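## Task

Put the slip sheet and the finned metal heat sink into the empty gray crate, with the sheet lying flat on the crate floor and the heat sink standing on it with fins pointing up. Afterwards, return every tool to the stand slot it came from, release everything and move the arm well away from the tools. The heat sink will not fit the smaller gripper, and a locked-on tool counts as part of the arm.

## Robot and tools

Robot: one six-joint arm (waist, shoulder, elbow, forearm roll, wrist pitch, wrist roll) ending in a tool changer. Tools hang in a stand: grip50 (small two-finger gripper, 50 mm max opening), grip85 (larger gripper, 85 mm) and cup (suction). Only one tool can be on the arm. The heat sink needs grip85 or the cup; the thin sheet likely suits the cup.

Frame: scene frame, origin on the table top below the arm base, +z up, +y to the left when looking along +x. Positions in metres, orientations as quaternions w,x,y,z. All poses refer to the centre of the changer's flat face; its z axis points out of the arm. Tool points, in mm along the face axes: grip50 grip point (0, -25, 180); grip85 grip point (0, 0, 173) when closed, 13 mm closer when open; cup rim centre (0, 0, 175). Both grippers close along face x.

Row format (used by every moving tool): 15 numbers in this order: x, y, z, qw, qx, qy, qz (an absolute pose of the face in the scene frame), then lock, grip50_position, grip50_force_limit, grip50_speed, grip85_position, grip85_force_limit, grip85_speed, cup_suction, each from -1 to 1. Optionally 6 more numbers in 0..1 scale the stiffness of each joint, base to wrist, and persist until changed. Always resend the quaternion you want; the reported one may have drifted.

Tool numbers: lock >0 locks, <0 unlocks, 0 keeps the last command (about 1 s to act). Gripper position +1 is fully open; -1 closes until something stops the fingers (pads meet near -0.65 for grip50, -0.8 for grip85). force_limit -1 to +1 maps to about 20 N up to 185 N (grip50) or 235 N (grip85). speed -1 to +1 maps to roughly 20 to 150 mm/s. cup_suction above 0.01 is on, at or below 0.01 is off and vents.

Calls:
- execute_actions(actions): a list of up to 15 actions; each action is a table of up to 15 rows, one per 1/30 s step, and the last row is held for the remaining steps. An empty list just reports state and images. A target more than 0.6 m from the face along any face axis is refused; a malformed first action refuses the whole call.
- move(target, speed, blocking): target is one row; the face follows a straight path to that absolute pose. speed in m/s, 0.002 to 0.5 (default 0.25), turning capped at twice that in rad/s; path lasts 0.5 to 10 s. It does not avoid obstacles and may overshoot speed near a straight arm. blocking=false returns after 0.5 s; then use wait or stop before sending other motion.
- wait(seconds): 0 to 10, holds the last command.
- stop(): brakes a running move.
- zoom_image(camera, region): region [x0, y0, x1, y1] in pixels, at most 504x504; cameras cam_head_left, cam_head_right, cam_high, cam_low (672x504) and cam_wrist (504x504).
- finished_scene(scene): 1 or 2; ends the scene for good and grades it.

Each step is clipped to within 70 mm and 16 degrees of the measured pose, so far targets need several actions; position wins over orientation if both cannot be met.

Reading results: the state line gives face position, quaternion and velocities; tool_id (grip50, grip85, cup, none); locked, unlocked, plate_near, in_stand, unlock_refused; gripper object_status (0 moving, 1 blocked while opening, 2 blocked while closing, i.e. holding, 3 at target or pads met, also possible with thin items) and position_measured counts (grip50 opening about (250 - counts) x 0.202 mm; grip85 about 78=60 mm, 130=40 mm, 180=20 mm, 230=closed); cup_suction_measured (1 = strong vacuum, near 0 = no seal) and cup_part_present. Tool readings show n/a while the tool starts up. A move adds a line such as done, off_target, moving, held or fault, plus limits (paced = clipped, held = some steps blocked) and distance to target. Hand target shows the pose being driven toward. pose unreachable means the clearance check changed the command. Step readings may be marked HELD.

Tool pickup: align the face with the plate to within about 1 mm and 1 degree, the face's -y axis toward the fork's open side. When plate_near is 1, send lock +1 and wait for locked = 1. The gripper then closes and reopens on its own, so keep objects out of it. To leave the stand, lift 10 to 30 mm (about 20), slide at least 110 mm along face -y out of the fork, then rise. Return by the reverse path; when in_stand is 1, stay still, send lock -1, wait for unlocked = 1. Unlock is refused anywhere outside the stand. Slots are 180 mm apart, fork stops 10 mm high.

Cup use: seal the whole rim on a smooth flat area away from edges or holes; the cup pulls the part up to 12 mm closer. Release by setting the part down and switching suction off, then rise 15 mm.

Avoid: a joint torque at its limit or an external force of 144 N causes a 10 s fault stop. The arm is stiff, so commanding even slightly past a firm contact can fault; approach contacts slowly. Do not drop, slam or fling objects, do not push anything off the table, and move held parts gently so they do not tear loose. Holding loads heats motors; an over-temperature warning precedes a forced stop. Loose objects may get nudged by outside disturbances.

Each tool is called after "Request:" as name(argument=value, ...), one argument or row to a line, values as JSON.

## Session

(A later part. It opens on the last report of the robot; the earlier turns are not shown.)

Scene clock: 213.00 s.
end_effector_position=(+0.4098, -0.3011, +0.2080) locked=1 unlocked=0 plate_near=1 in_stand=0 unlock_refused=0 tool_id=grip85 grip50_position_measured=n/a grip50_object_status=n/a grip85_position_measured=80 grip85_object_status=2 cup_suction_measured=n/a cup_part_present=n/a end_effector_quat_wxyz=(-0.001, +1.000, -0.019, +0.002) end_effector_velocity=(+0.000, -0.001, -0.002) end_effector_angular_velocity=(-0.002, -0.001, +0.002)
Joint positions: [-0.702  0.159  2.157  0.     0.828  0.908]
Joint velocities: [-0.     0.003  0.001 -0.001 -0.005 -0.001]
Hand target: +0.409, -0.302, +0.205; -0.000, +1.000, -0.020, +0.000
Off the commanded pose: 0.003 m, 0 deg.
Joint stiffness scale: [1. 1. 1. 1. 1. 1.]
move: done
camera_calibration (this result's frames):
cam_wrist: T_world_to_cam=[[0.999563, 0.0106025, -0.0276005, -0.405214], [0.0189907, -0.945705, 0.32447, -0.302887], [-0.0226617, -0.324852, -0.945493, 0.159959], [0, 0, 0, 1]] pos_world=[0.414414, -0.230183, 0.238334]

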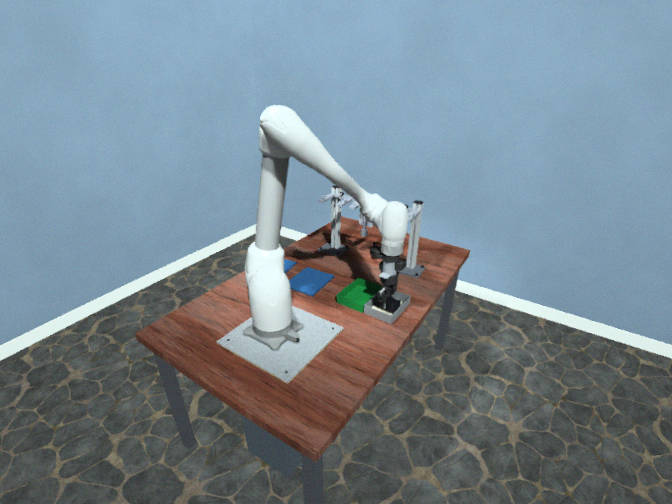

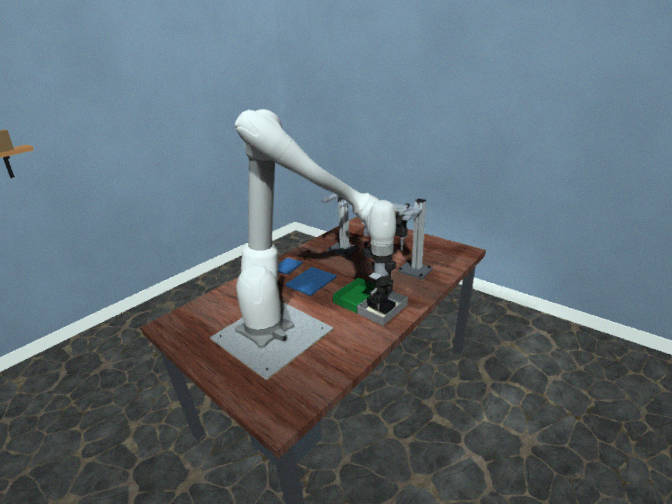

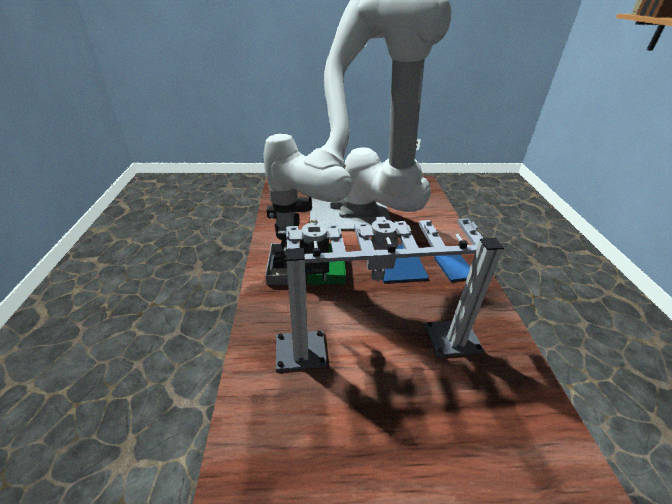

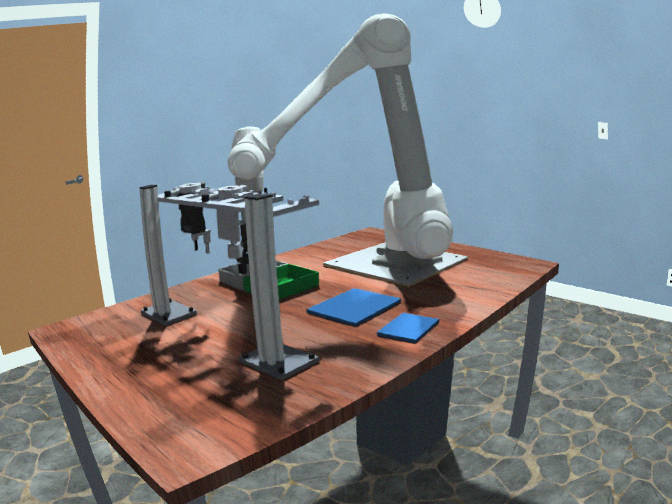

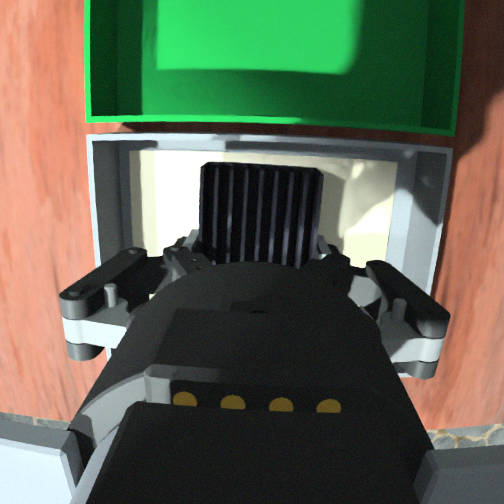

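Margin ~5 mm; good.

Request:
move(
  target=[0.409,-0.3025,0.193,0,0.9998,-0.02,0,0,1,0,0,-1,-0.3,-0.5,0],
  speed=0.012,
)

Request:
move(
  target=[0.409,-0.3025,0.195,0,0.9998,-0.02,0,0,1,0,0,1,-0.3,-0.5,0],
  speed=0.012,
)

Request:
move(
  target=[0.409,-0.3025,0.27,0,0.9998,-0.02,0,0,1,0,0,1,0,0,0],
  speed=0.06,
)

Request:
move(
  target=[0.52,0.147,0.384,0,0.6865,0.7271,0,0,1,0,0,1,0,0,0],
)

Request:
move(
  target=[0.6745,0.153,0.381,0,0.6865,0.7271,0,0,1,0,0,1,0,0,0],
  speed=0.07,
)

Request:
move(
  target=[0.673,0.153,0.356,0,0.6865,0.7271,0,0,1,0,0,1,0,0,0],
  speed=0.015,
)

Request:
execute_actions(
  actions=[
    [[0.672,0.1545,0.357,0,0.6865,0.7271,0,-1,1,0,0,1,0,0,0]],
    [[0.672,0.1545,0.357,0,0.6865,0.7271,0,-1,1,0,0,1,0,0,0]],
    [[0.672,0.1545,0.357,0,0.6865,0.7271,0,-1,1,0,0,1,0,0,0]],
  ],
)

Request:
move(
  target=[0.672,0.1545,0.392,0,0.6865,0.7271,0,0,1,0,0,1,0,0,0],
  speed=0.04,
)

Scene clock: 227.40 s.
end_effector_position=(+0.4100, -0.3012, +0.1963) locked=1 unlocked=0 plate_near=1 in_stand=0 unlock_refused=0 tool_id=grip85 grip50_position_measured=n/a grip50_object_status=n/a grip85_position_measured=80 grip85_object_status=2 cup_suction_measured=n/a cup_part_present=n/a end_effector_quat_wxyz=(-0.000, +1.000, -0.019, +0.002) end_effector_velocity=(+0.000, -0.000, +0.000) end_effector_angular_velocity=(-0.002, -0.001, +0.001)
Joint positions: [-0.702  0.175  2.166  0.     0.803  0.908]
Joint velocities: [ 0.     0.    -0.    -0.001 -0.002  0.   ]
Hand target: +0.409, -0.302, +0.193; -0.000, +1.000, -0.020, +0.000
Off the commanded pose: 0.004 m, 0 deg.
Joint stiffness scale: [1. 1. 1. 1. 1. 1.]
move: off_target
camera_calibration (this result's frames):
cam_wrist: T_world_to_cam=[[0.999572, 0.0103176, -0.0273692, -0.405853], [0.0186508, -0.945641, 0.324677, -0.29907], [-0.0225315, -0.325049, -0.945429, 0.148689], [0, 0, 0, 1]] pos_world=[0.414607, -0.230294, 0.226569]

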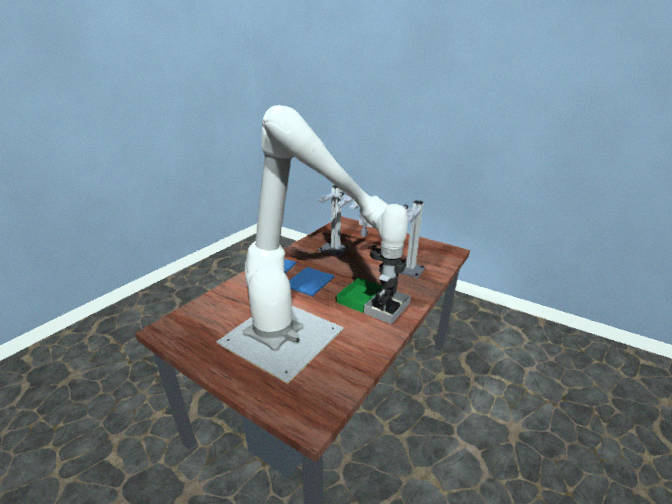

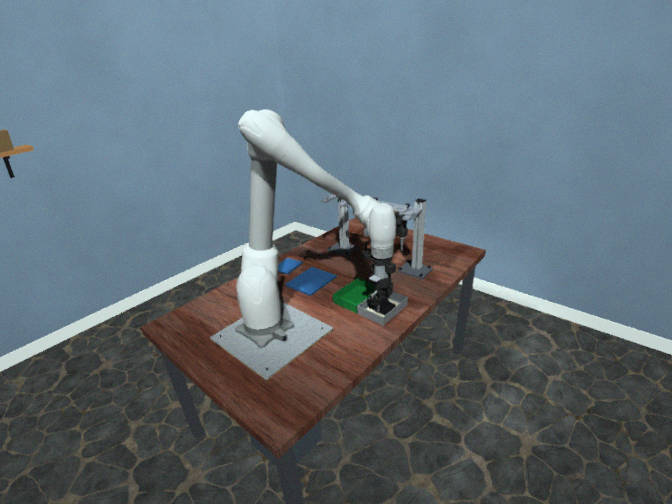

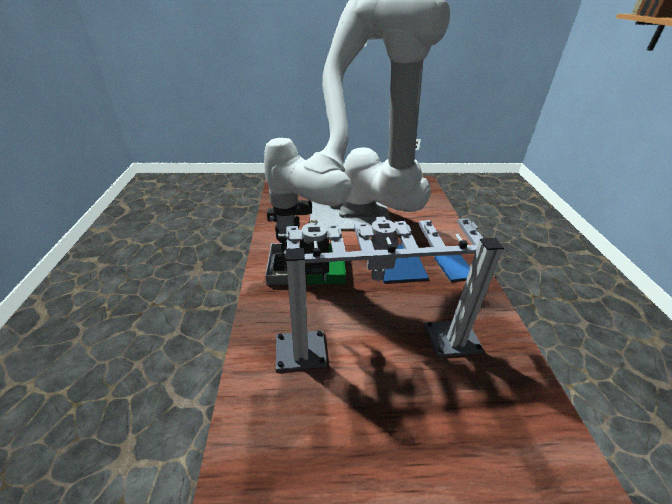

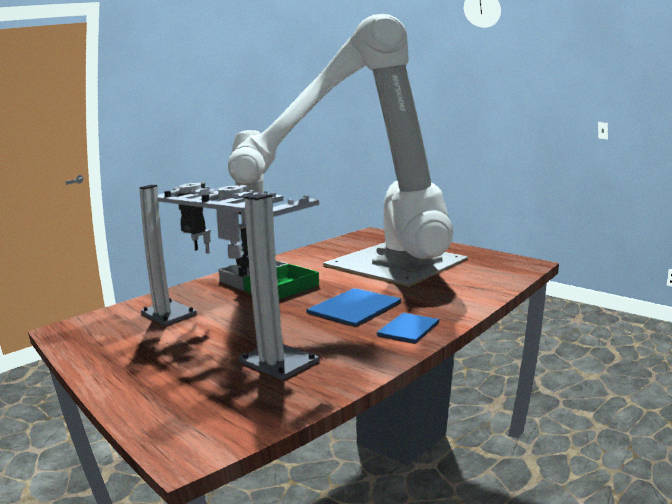

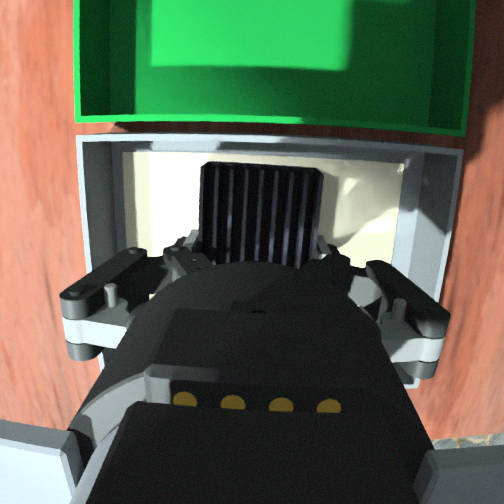

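Scene clock: 228.33 s.
end_effector_position=(+0.4100, -0.3012, +0.1963) locked=1 unlocked=0 plate_near=1 in_stand=0 unlock_refused=0 tool_id=grip85 grip50_position_measured=n/a grip50_object_status=n/a grip85_position_measured=3 grip85_object_status=0 cup_suction_measured=n/a cup_part_present=n/a end_effector_quat_wxyz=(-0.000, +1.000, -0.019, +0.002) end_effector_velocity=(-0.000, -0.000, -0.000) end_effector_angular_velocity=(-0.000, +0.001, +0.002)
Joint positions: [-0.702  0.175  2.166  0.     0.803  0.908]
Joint velocities: [-0.    -0.     0.    -0.001  0.    -0.001]
Hand target: +0.409, -0.302, +0.195; -0.000, +1.000, -0.020, +0.000
Off the commanded pose: 0.002 m, 0 deg.
Joint stiffness scale: [1. 1. 1. 1. 1. 1.]
move: done
camera_calibration (this result's frames):
cam_wrist: T_world_to_cam=[[0.999574, 0.0102156, -0.0273281, -0.405901], [0.0185419, -0.94563, 0.324715, -0.299037], [-0.0225251, -0.325084, -0.945417, 0.148672], [0, 0, 0, 1]] pos_world=[0.414621, -0.230301, 0.226566]

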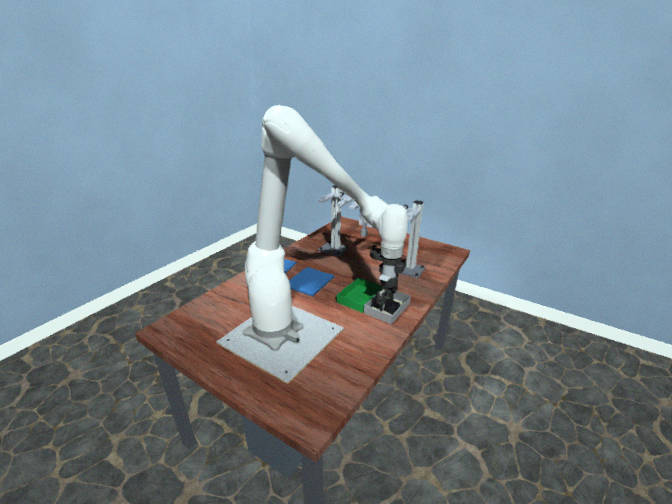

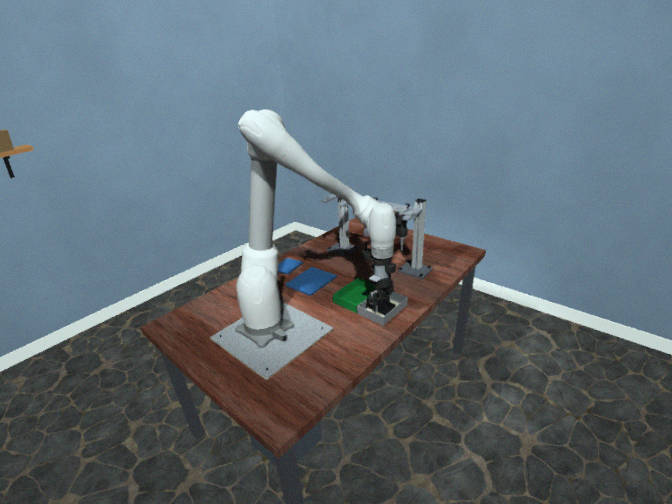

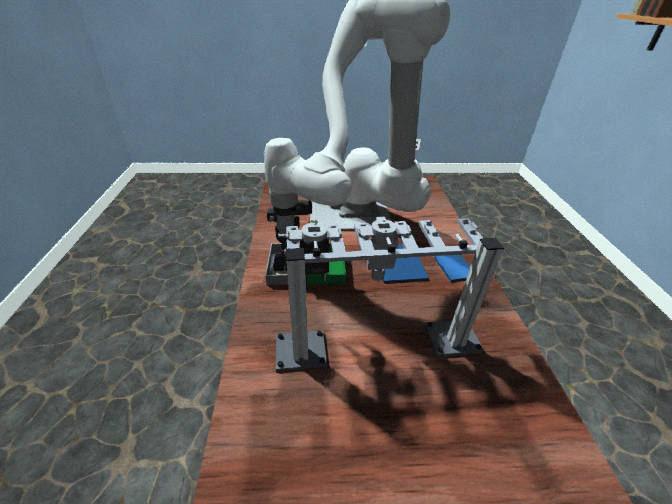

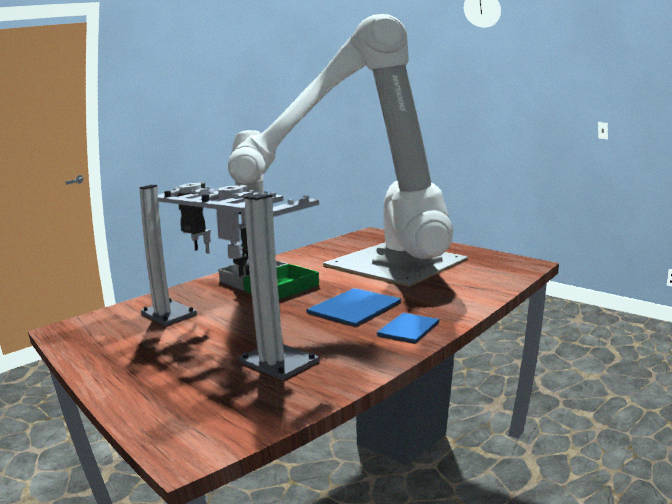

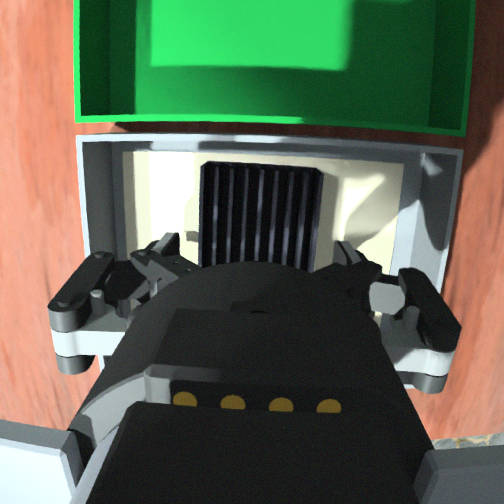

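Scene clock: 229.97 s.
end_effector_position=(+0.4101, -0.3016, +0.2666) locked=1 unlocked=0 plate_near=1 in_stand=0 unlock_refused=0 tool_id=grip85 grip50_position_measured=n/a grip50_object_status=n/a grip85_position_measured=3 grip85_object_status=3 cup_suction_measured=n/a cup_part_present=n/a end_effector_quat_wxyz=(-0.002, +1.000, -0.019, -0.000) end_effector_velocity=(-0.000, +0.000, +0.001) end_effector_angular_velocity=(+0.001, +0.001, -0.000)
Joint positions: [-0.702  0.091  2.102  0.     0.956  0.908]
Joint velocities: [-0.    -0.002 -0.001  0.     0.004  0.   ]
Hand target: +0.409, -0.303, +0.270; +0.000, +1.000, -0.020, -0.000
Off the commanded pose: 0.004 m, 0 deg.
Joint stiffness scale: [1. 1. 1. 1. 1. 1.]
move: off_target
camera_calibration (this result's frames):
cam_wrist: T_world_to_cam=[[0.999479, 0.010279, -0.0306084, -0.403197], [0.0195949, -0.946545, 0.321975, -0.322179], [-0.0256627, -0.322407, -0.946253, 0.217331], [0, 0, 0, 1]] pos_world=[0.414877, -0.230744, 0.297043]

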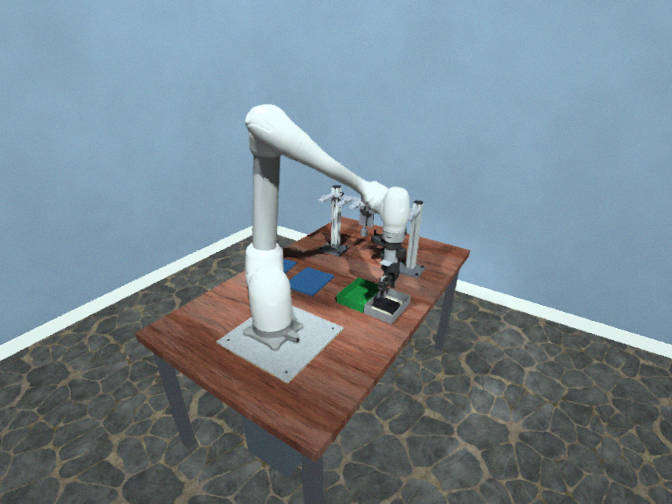

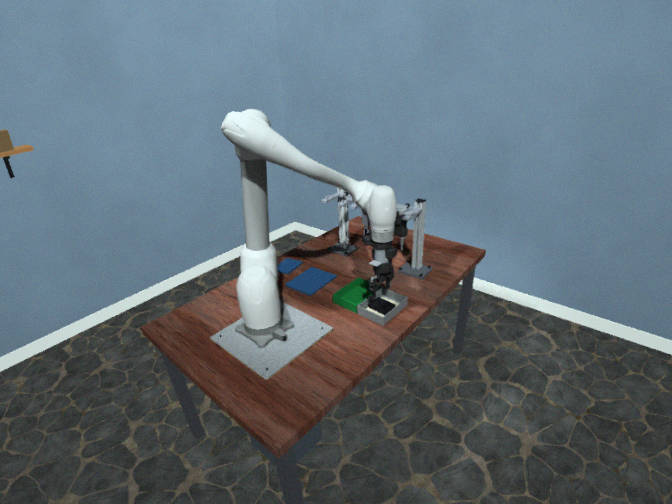

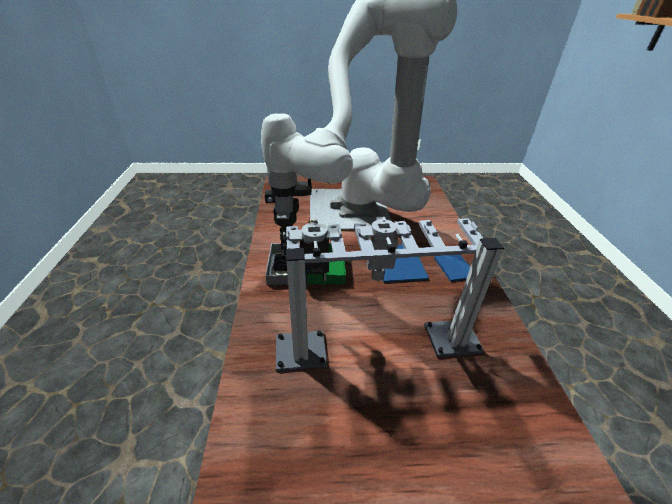

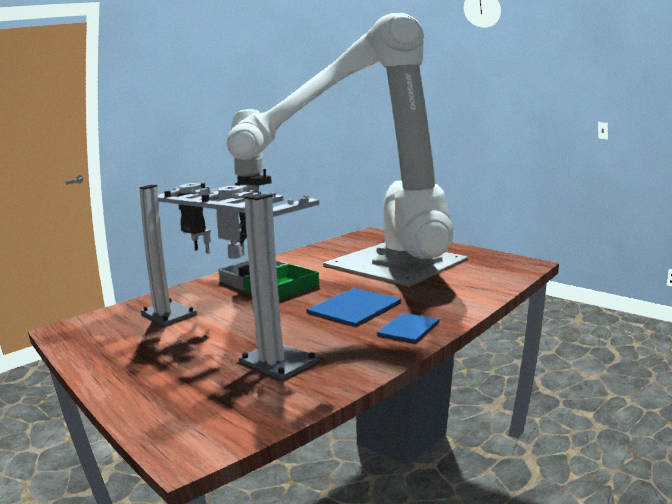

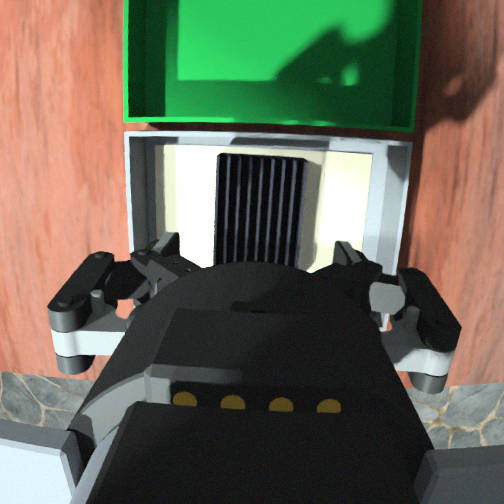

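Scene clock: 233.83 s.
end_effector_position=(+0.5203, +0.1451, +0.3854) locked=1 unlocked=0 plate_near=1 in_stand=0 unlock_refused=0 tool_id=grip85 grip50_position_measured=n/a grip50_object_status=n/a grip85_position_measured=3 grip85_object_status=3 cup_suction_measured=n/a cup_part_present=n/a end_effector_quat_wxyz=(+0.003, +0.689, +0.725, +0.002) end_effector_velocity=(+0.001, +0.002, +0.000) end_effector_angular_velocity=(-0.000, +0.000, +0.008)
Joint positions: [0.205 0.036 1.919 0.    1.185 0.155]
Joint velocities: [ 0.003  0.002 -0.003 -0.     0.001 -0.005]
Hand target: +0.521, +0.147, +0.384; +0.001, +0.687, +0.727, -0.000
Off the commanded pose: 0.002 m, 1 deg.
Joint stiffness scale: [1. 1. 1. 1. 1. 1.]
move: done
camera_calibration (this result's frames):
cam_wrist: T_world_to_cam=[[-0.0987489, 0.994596, -0.0320589, -0.0850815], [0.937429, 0.103786, 0.332347, -0.573694], [0.333879, 0.00276594, -0.942612, 0.240921], [0, 0, 0, 1]] pos_world=[0.448958, 0.143497, 0.415033]

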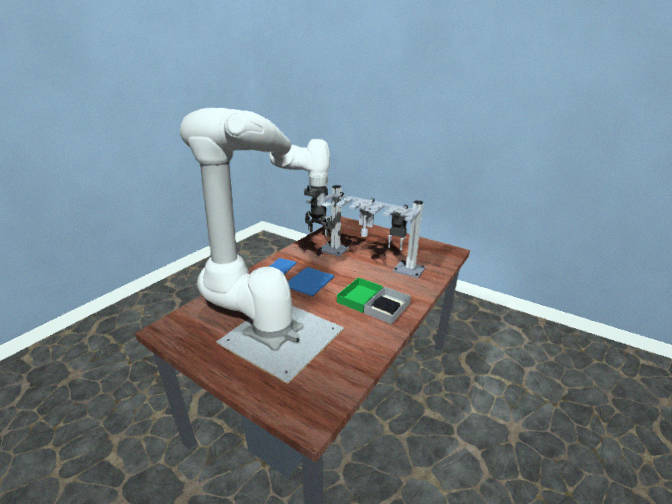

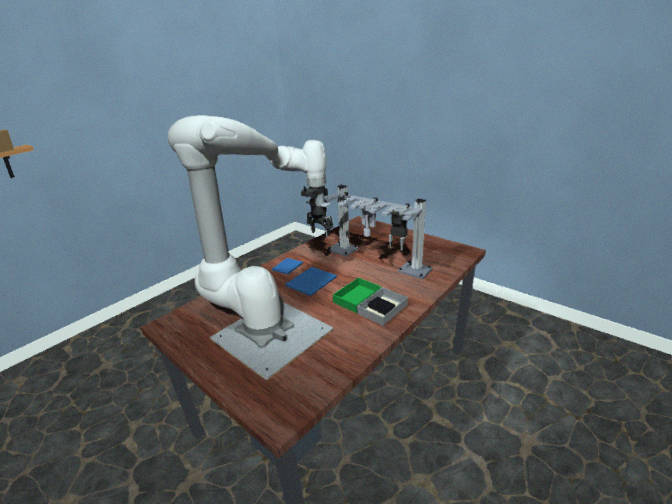

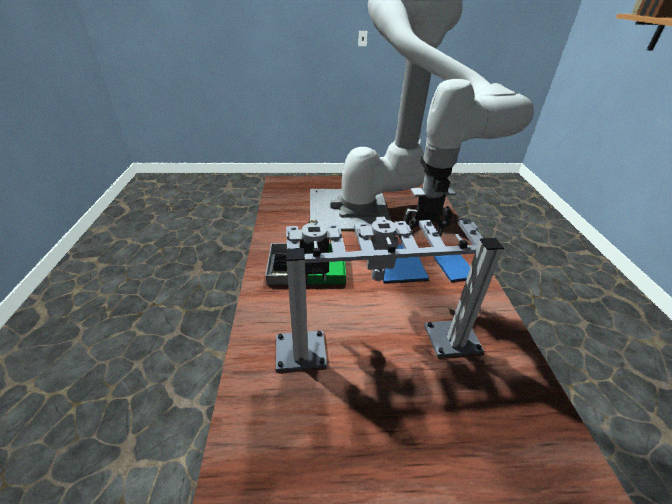

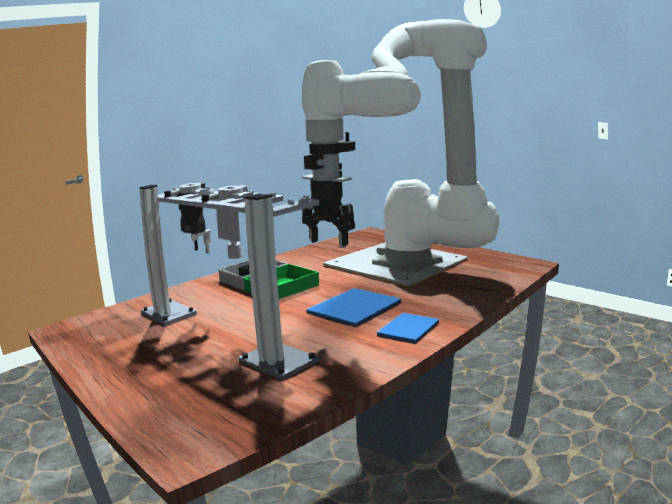

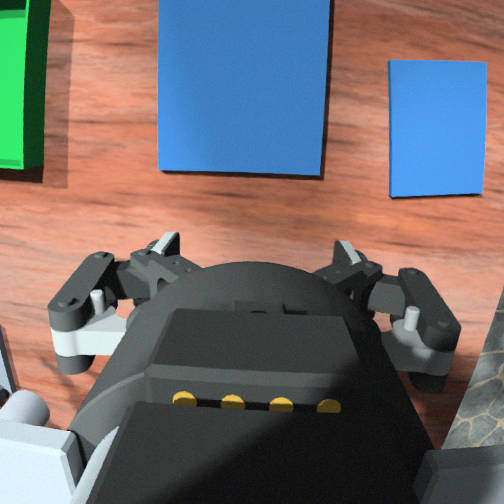

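Scene clock: 236.47 s.
end_effector_position=(+0.6728, +0.1543, +0.3827) locked=1 unlocked=0 plate_near=1 in_stand=0 unlock_refused=0 tool_id=grip85 grip50_position_measured=n/a grip50_object_status=n/a grip85_position_measured=3 grip85_object_status=3 cup_suction_measured=n/a cup_part_present=n/a end_effector_quat_wxyz=(+0.003, +0.686, +0.728, +0.002) end_effector_velocity=(+0.002, +0.000, +0.000) end_effector_angular_velocity=(-0.001, +0.002, +0.001)
Joint positions: [0.173 0.27  1.649 0.    1.221 0.115]
Joint velocities: [ 0.     0.003 -0.005 -0.001  0.004 -0.001]
Hand target: +0.674, +0.153, +0.381; -0.000, +0.687, +0.727, -0.000
Off the commanded pose: 0.003 m, 0 deg.
Joint stiffness scale: [1. 1. 1. 1. 1. 1.]
move: done
camera_calibration (this result's frames):
cam_wrist: T_world_to_cam=[[-0.106587, 0.993781, -0.0322264, -0.0738372], [0.936811, 0.111233, 0.331683, -0.717274], [0.333204, 0.00516319, -0.94284, 0.187671], [0, 0, 0, 1]] pos_world=[0.601547, 0.152194, 0.412471]

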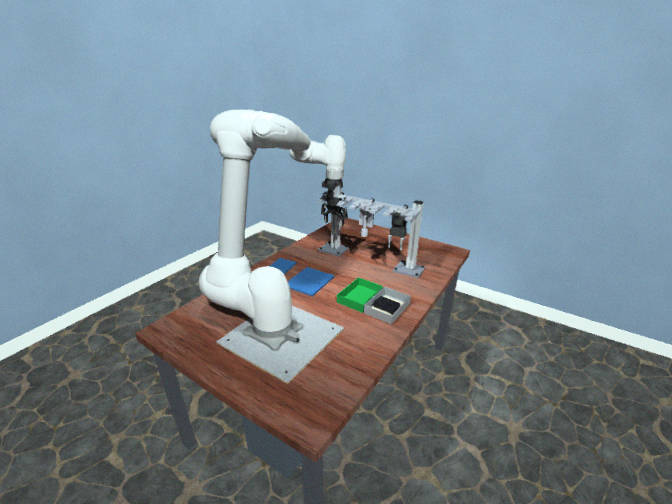

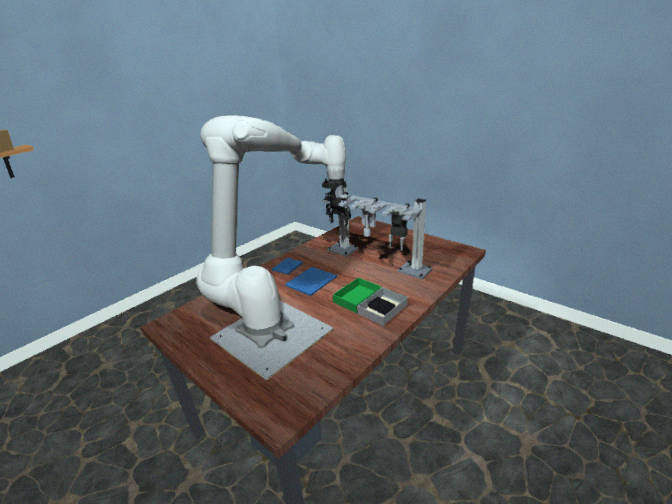

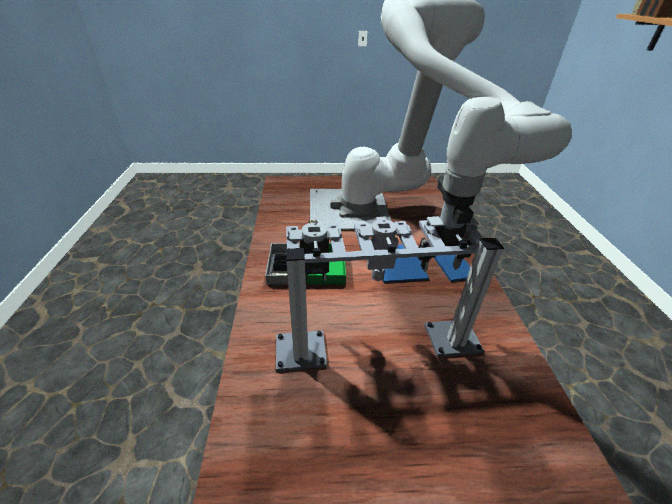

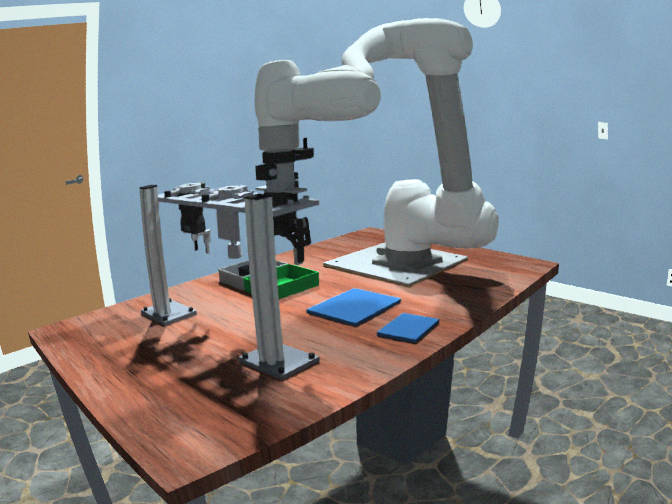

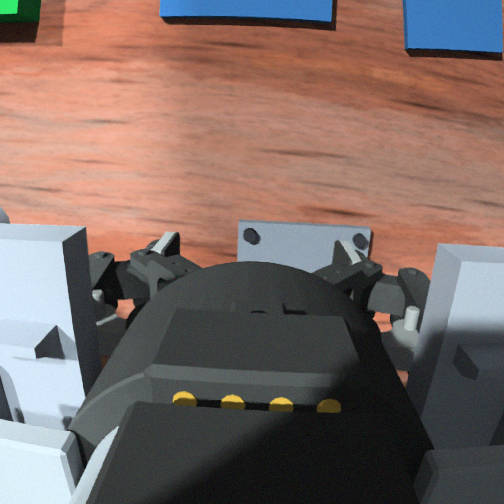

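Scene clock: 238.50 s.
end_effector_position=(+0.6718, +0.1541, +0.3603) locked=1 unlocked=0 plate_near=1 in_stand=1 unlock_refused=0 tool_id=grip85 grip50_position_measured=n/a grip50_object_status=n/a grip85_position_measured=3 grip85_object_status=3 cup_suction_measured=n/a cup_part_present=n/a end_effector_quat_wxyz=(+0.001, +0.686, +0.728, +0.000) end_effector_velocity=(+0.000, +0.000, -0.001) end_effector_angular_velocity=(-0.000, -0.001, +0.001)
Joint positions: [0.173 0.283 1.675 0.    1.186 0.115]
Joint velocities: [ 0.     0.001  0.001 -0.    -0.003 -0.001]
Hand target: +0.673, +0.153, +0.356; -0.000, +0.686, +0.727, -0.000
Off the commanded pose: 0.005 m, 0 deg.
Joint stiffness scale: [1. 1. 1. 1. 1. 1.]
move: off_target
camera_calibration (this result's frames):
cam_wrist: T_world_to_cam=[[-0.106714, 0.993758, -0.0325135, -0.0742423], [0.938183, 0.111467, 0.3277, -0.708312], [0.329279, 0.00446637, -0.944222, 0.170121], [0, 0, 0, 1]] pos_world=[0.600586, 0.151973, 0.390332]

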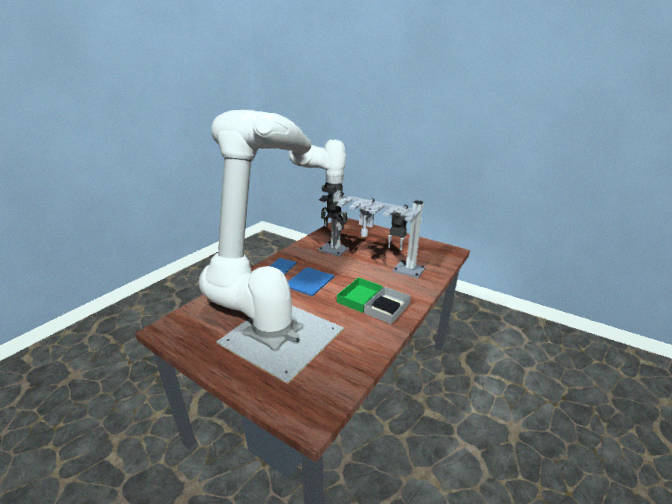

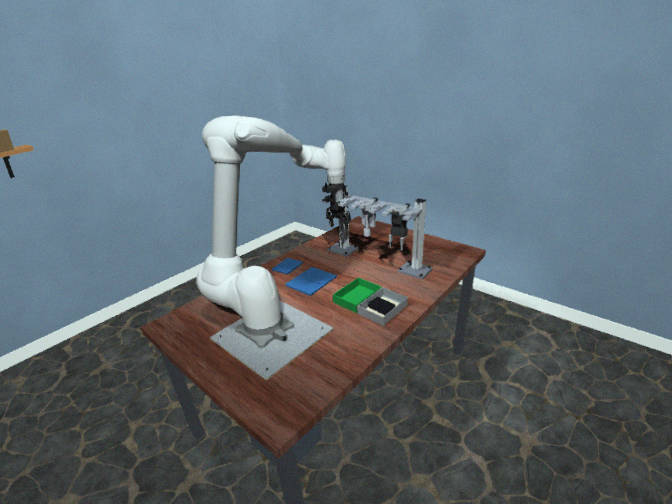

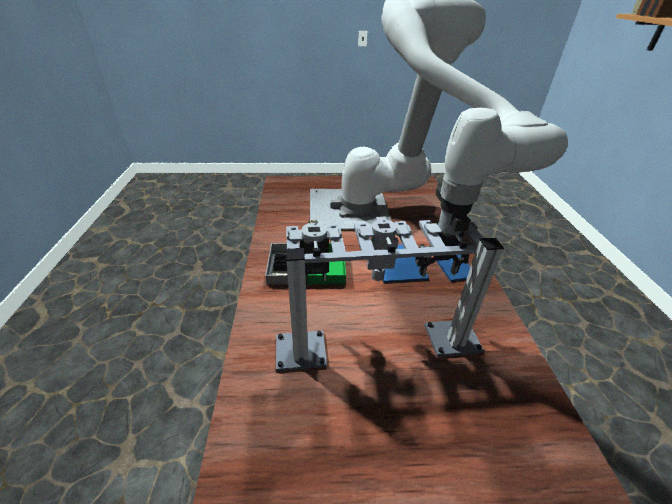

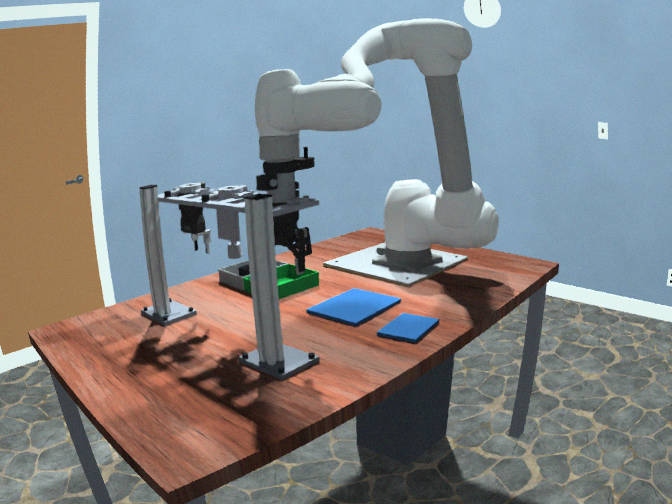

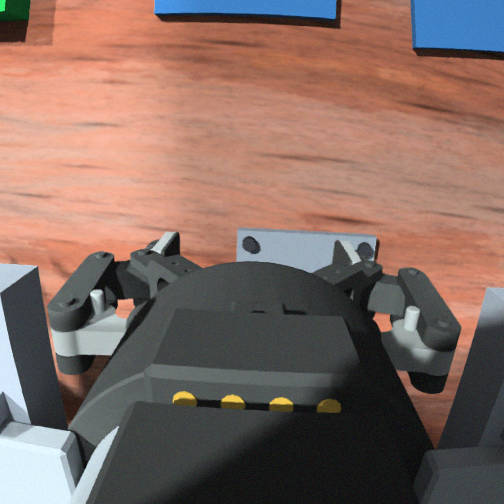

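Scene clock: 240.00 s.
end_effector_position=(+0.6717, +0.1541, +0.3601) locked=0 unlocked=1 plate_near=1 in_stand=1 unlock_refused=0 tool_id=none grip50_position_measured=n/a grip50_object_status=n/a grip85_position_measured=n/a grip85_object_status=n/a cup_suction_measured=n/a cup_part_present=n/a end_effector_quat_wxyz=(+0.001, +0.686, +0.728, +0.000) end_effector_velocity=(-0.000, +0.000, +0.000) end_effector_angular_velocity=(+0.001, +0.001, -0.000)
Joint positions: [0.173 0.283 1.675 0.    1.186 0.115]
Joint velocities: [ 0.    -0.     0.     0.001  0.001  0.   ]
Hand target: +0.672, +0.154, +0.357; +0.000, +0.687, +0.727, -0.000
Off the commanded pose: 0.003 m, 0 deg.
Joint stiffness scale: [1. 1. 1. 1. 1. 1.]
Step readings (end_effector_position; steps 1 to 15: 1st action; 16 to 30: 2nd action; 31 to 45: 3rd action):
0: (+0.6718, +0.1541, +0.3603)
1: (+0.6717, +0.1541, +0.3601)
2: (+0.6717, +0.1541, +0.3601)
4: (+0.6717, +0.1541, +0.3601)
8: (+0.6717, +0.1541, +0.3601)
15: (+0.6717, +0.1541, +0.3601)
16: (+0.6717, +0.1541, +0.3601)
17: (+0.6717, +0.1541, +0.3601)
19: (+0.6717, +0.1541, +0.3601)
23: (+0.6717, +0.1541, +0.3601)
30: (+0.6717, +0.1541, +0.3601)
31: (+0.6717, +0.1541, +0.3601)
32: (+0.6717, +0.1541, +0.3601)
34: (+0.6717, +0.1541, +0.3601)
38: (+0.6717, +0.1541, +0.3601)
45: end_effector_position above
camera_calibration (this result's frames):
cam_wrist: T_world_to_cam=[[-0.106723, 0.993756, -0.032534, -0.0742319], [0.938281, 0.111484, 0.327415, -0.708154], [0.328998, 0.00441654, -0.94432, 0.170154], [0, 0, 0, 1]] pos_world=[0.600544, 0.151965, 0.390125]

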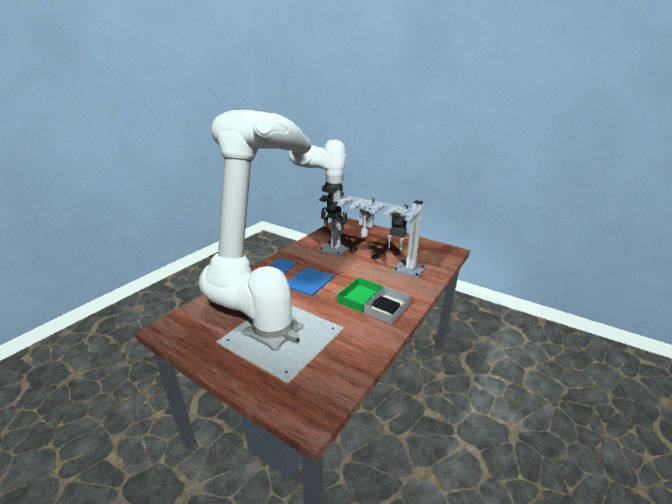

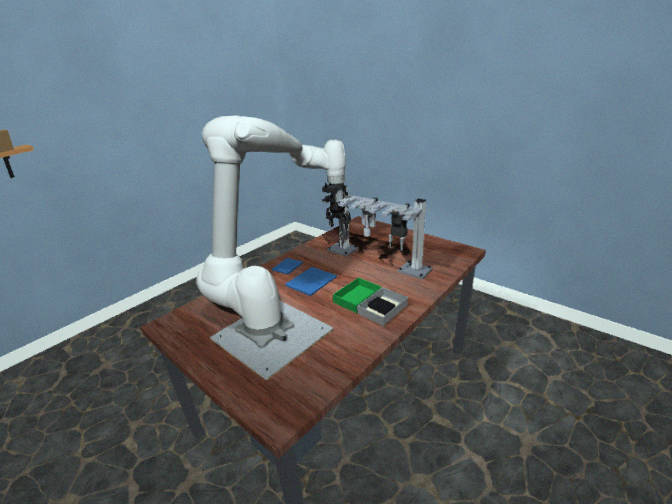

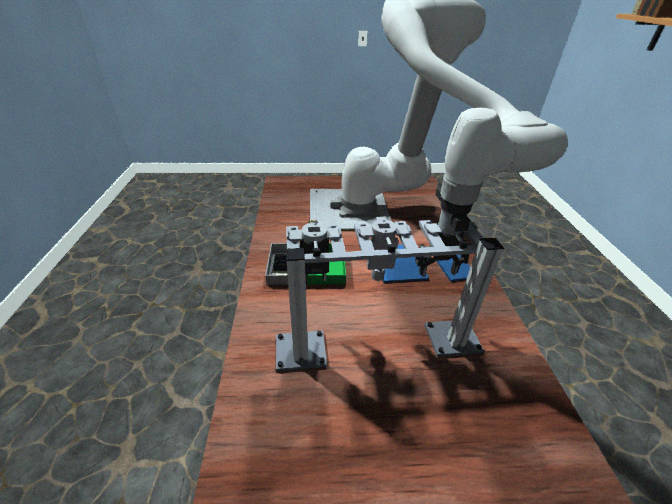

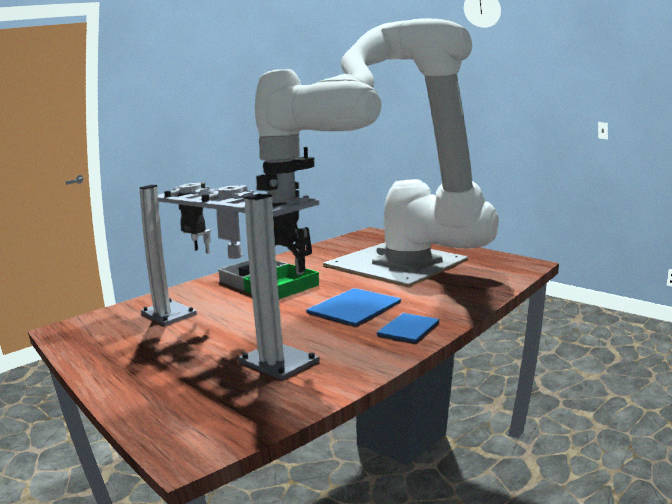

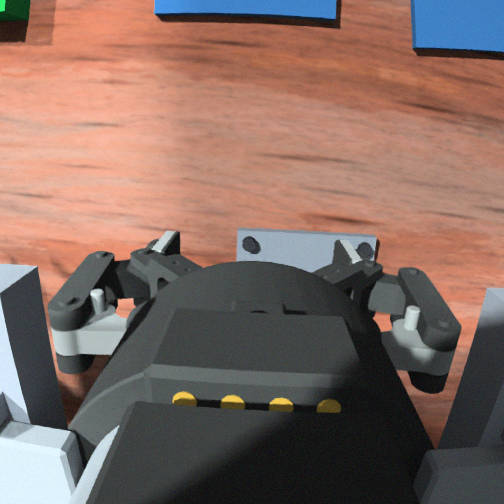

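Scene clock: 241.13 s.
end_effector_position=(+0.6731, +0.1544, +0.3876) locked=0 unlocked=1 plate_near=0 in_stand=0 unlock_refused=0 tool_id=none grip50_position_measured=n/a grip50_object_status=n/a grip85_position_measured=n/a grip85_object_status=n/a cup_suction_measured=n/a cup_part_present=n/a end_effector_quat_wxyz=(+0.000, +0.686, +0.728, -0.001) end_effector_velocity=(-0.001, +0.000, +0.002) end_effector_angular_velocity=(+0.000, +0.004, +0.001)
Joint positions: [0.173 0.271 1.639 0.    1.239 0.115]
Joint velocities: [ 0.    -0.    -0.003  0.001  0.007 -0.001]
Hand target: +0.672, +0.154, +0.392; +0.000, +0.687, +0.727, -0.000
Off the commanded pose: 0.005 m, 0 deg.
Joint stiffness scale: [1. 1. 1. 1. 1. 1.]
move: off_target
camera_calibration (this result's frames):
cam_wrist: T_world_to_cam=[[-0.106865, 0.993732, -0.0328156, -0.0732907], [0.939654, 0.111728, 0.323368, -0.71794], [0.325008, 0.00372147, -0.945704, 0.198975], [0, 0, 0, 1]] pos_world=[0.602115, 0.152305, 0.417926]

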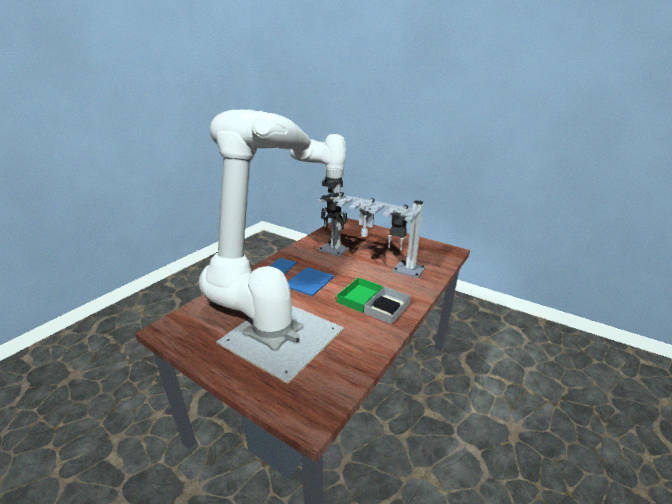

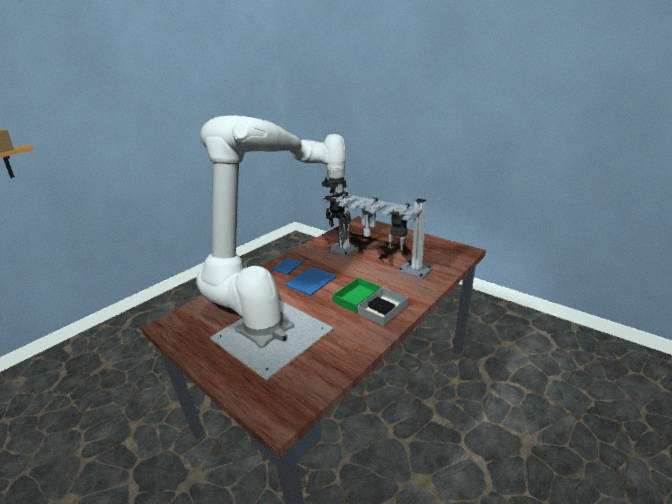

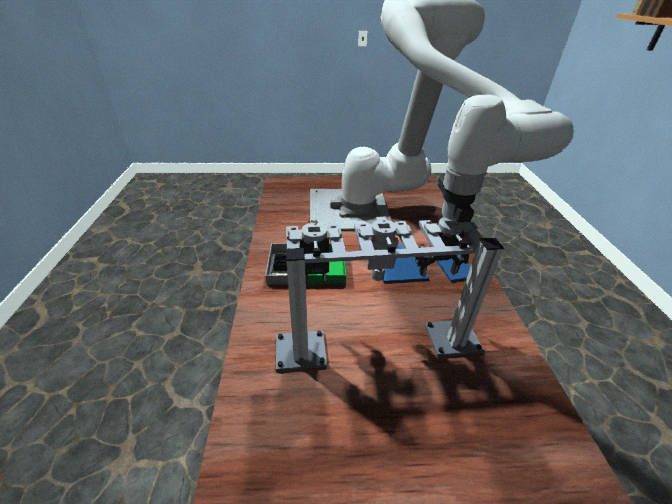

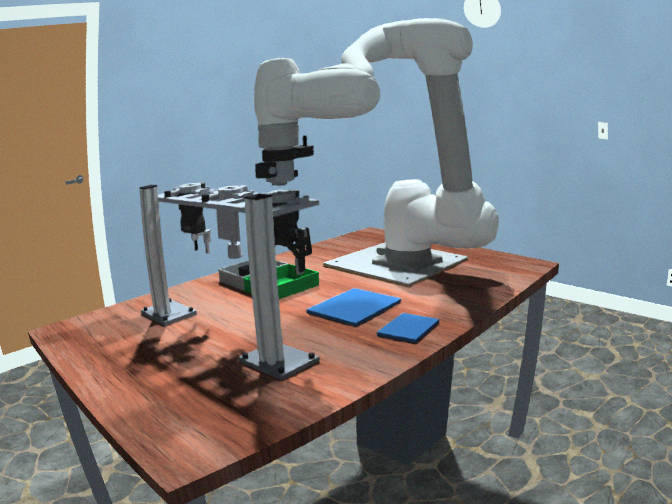

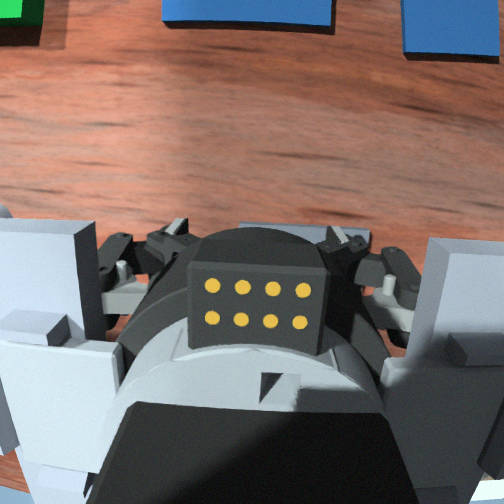

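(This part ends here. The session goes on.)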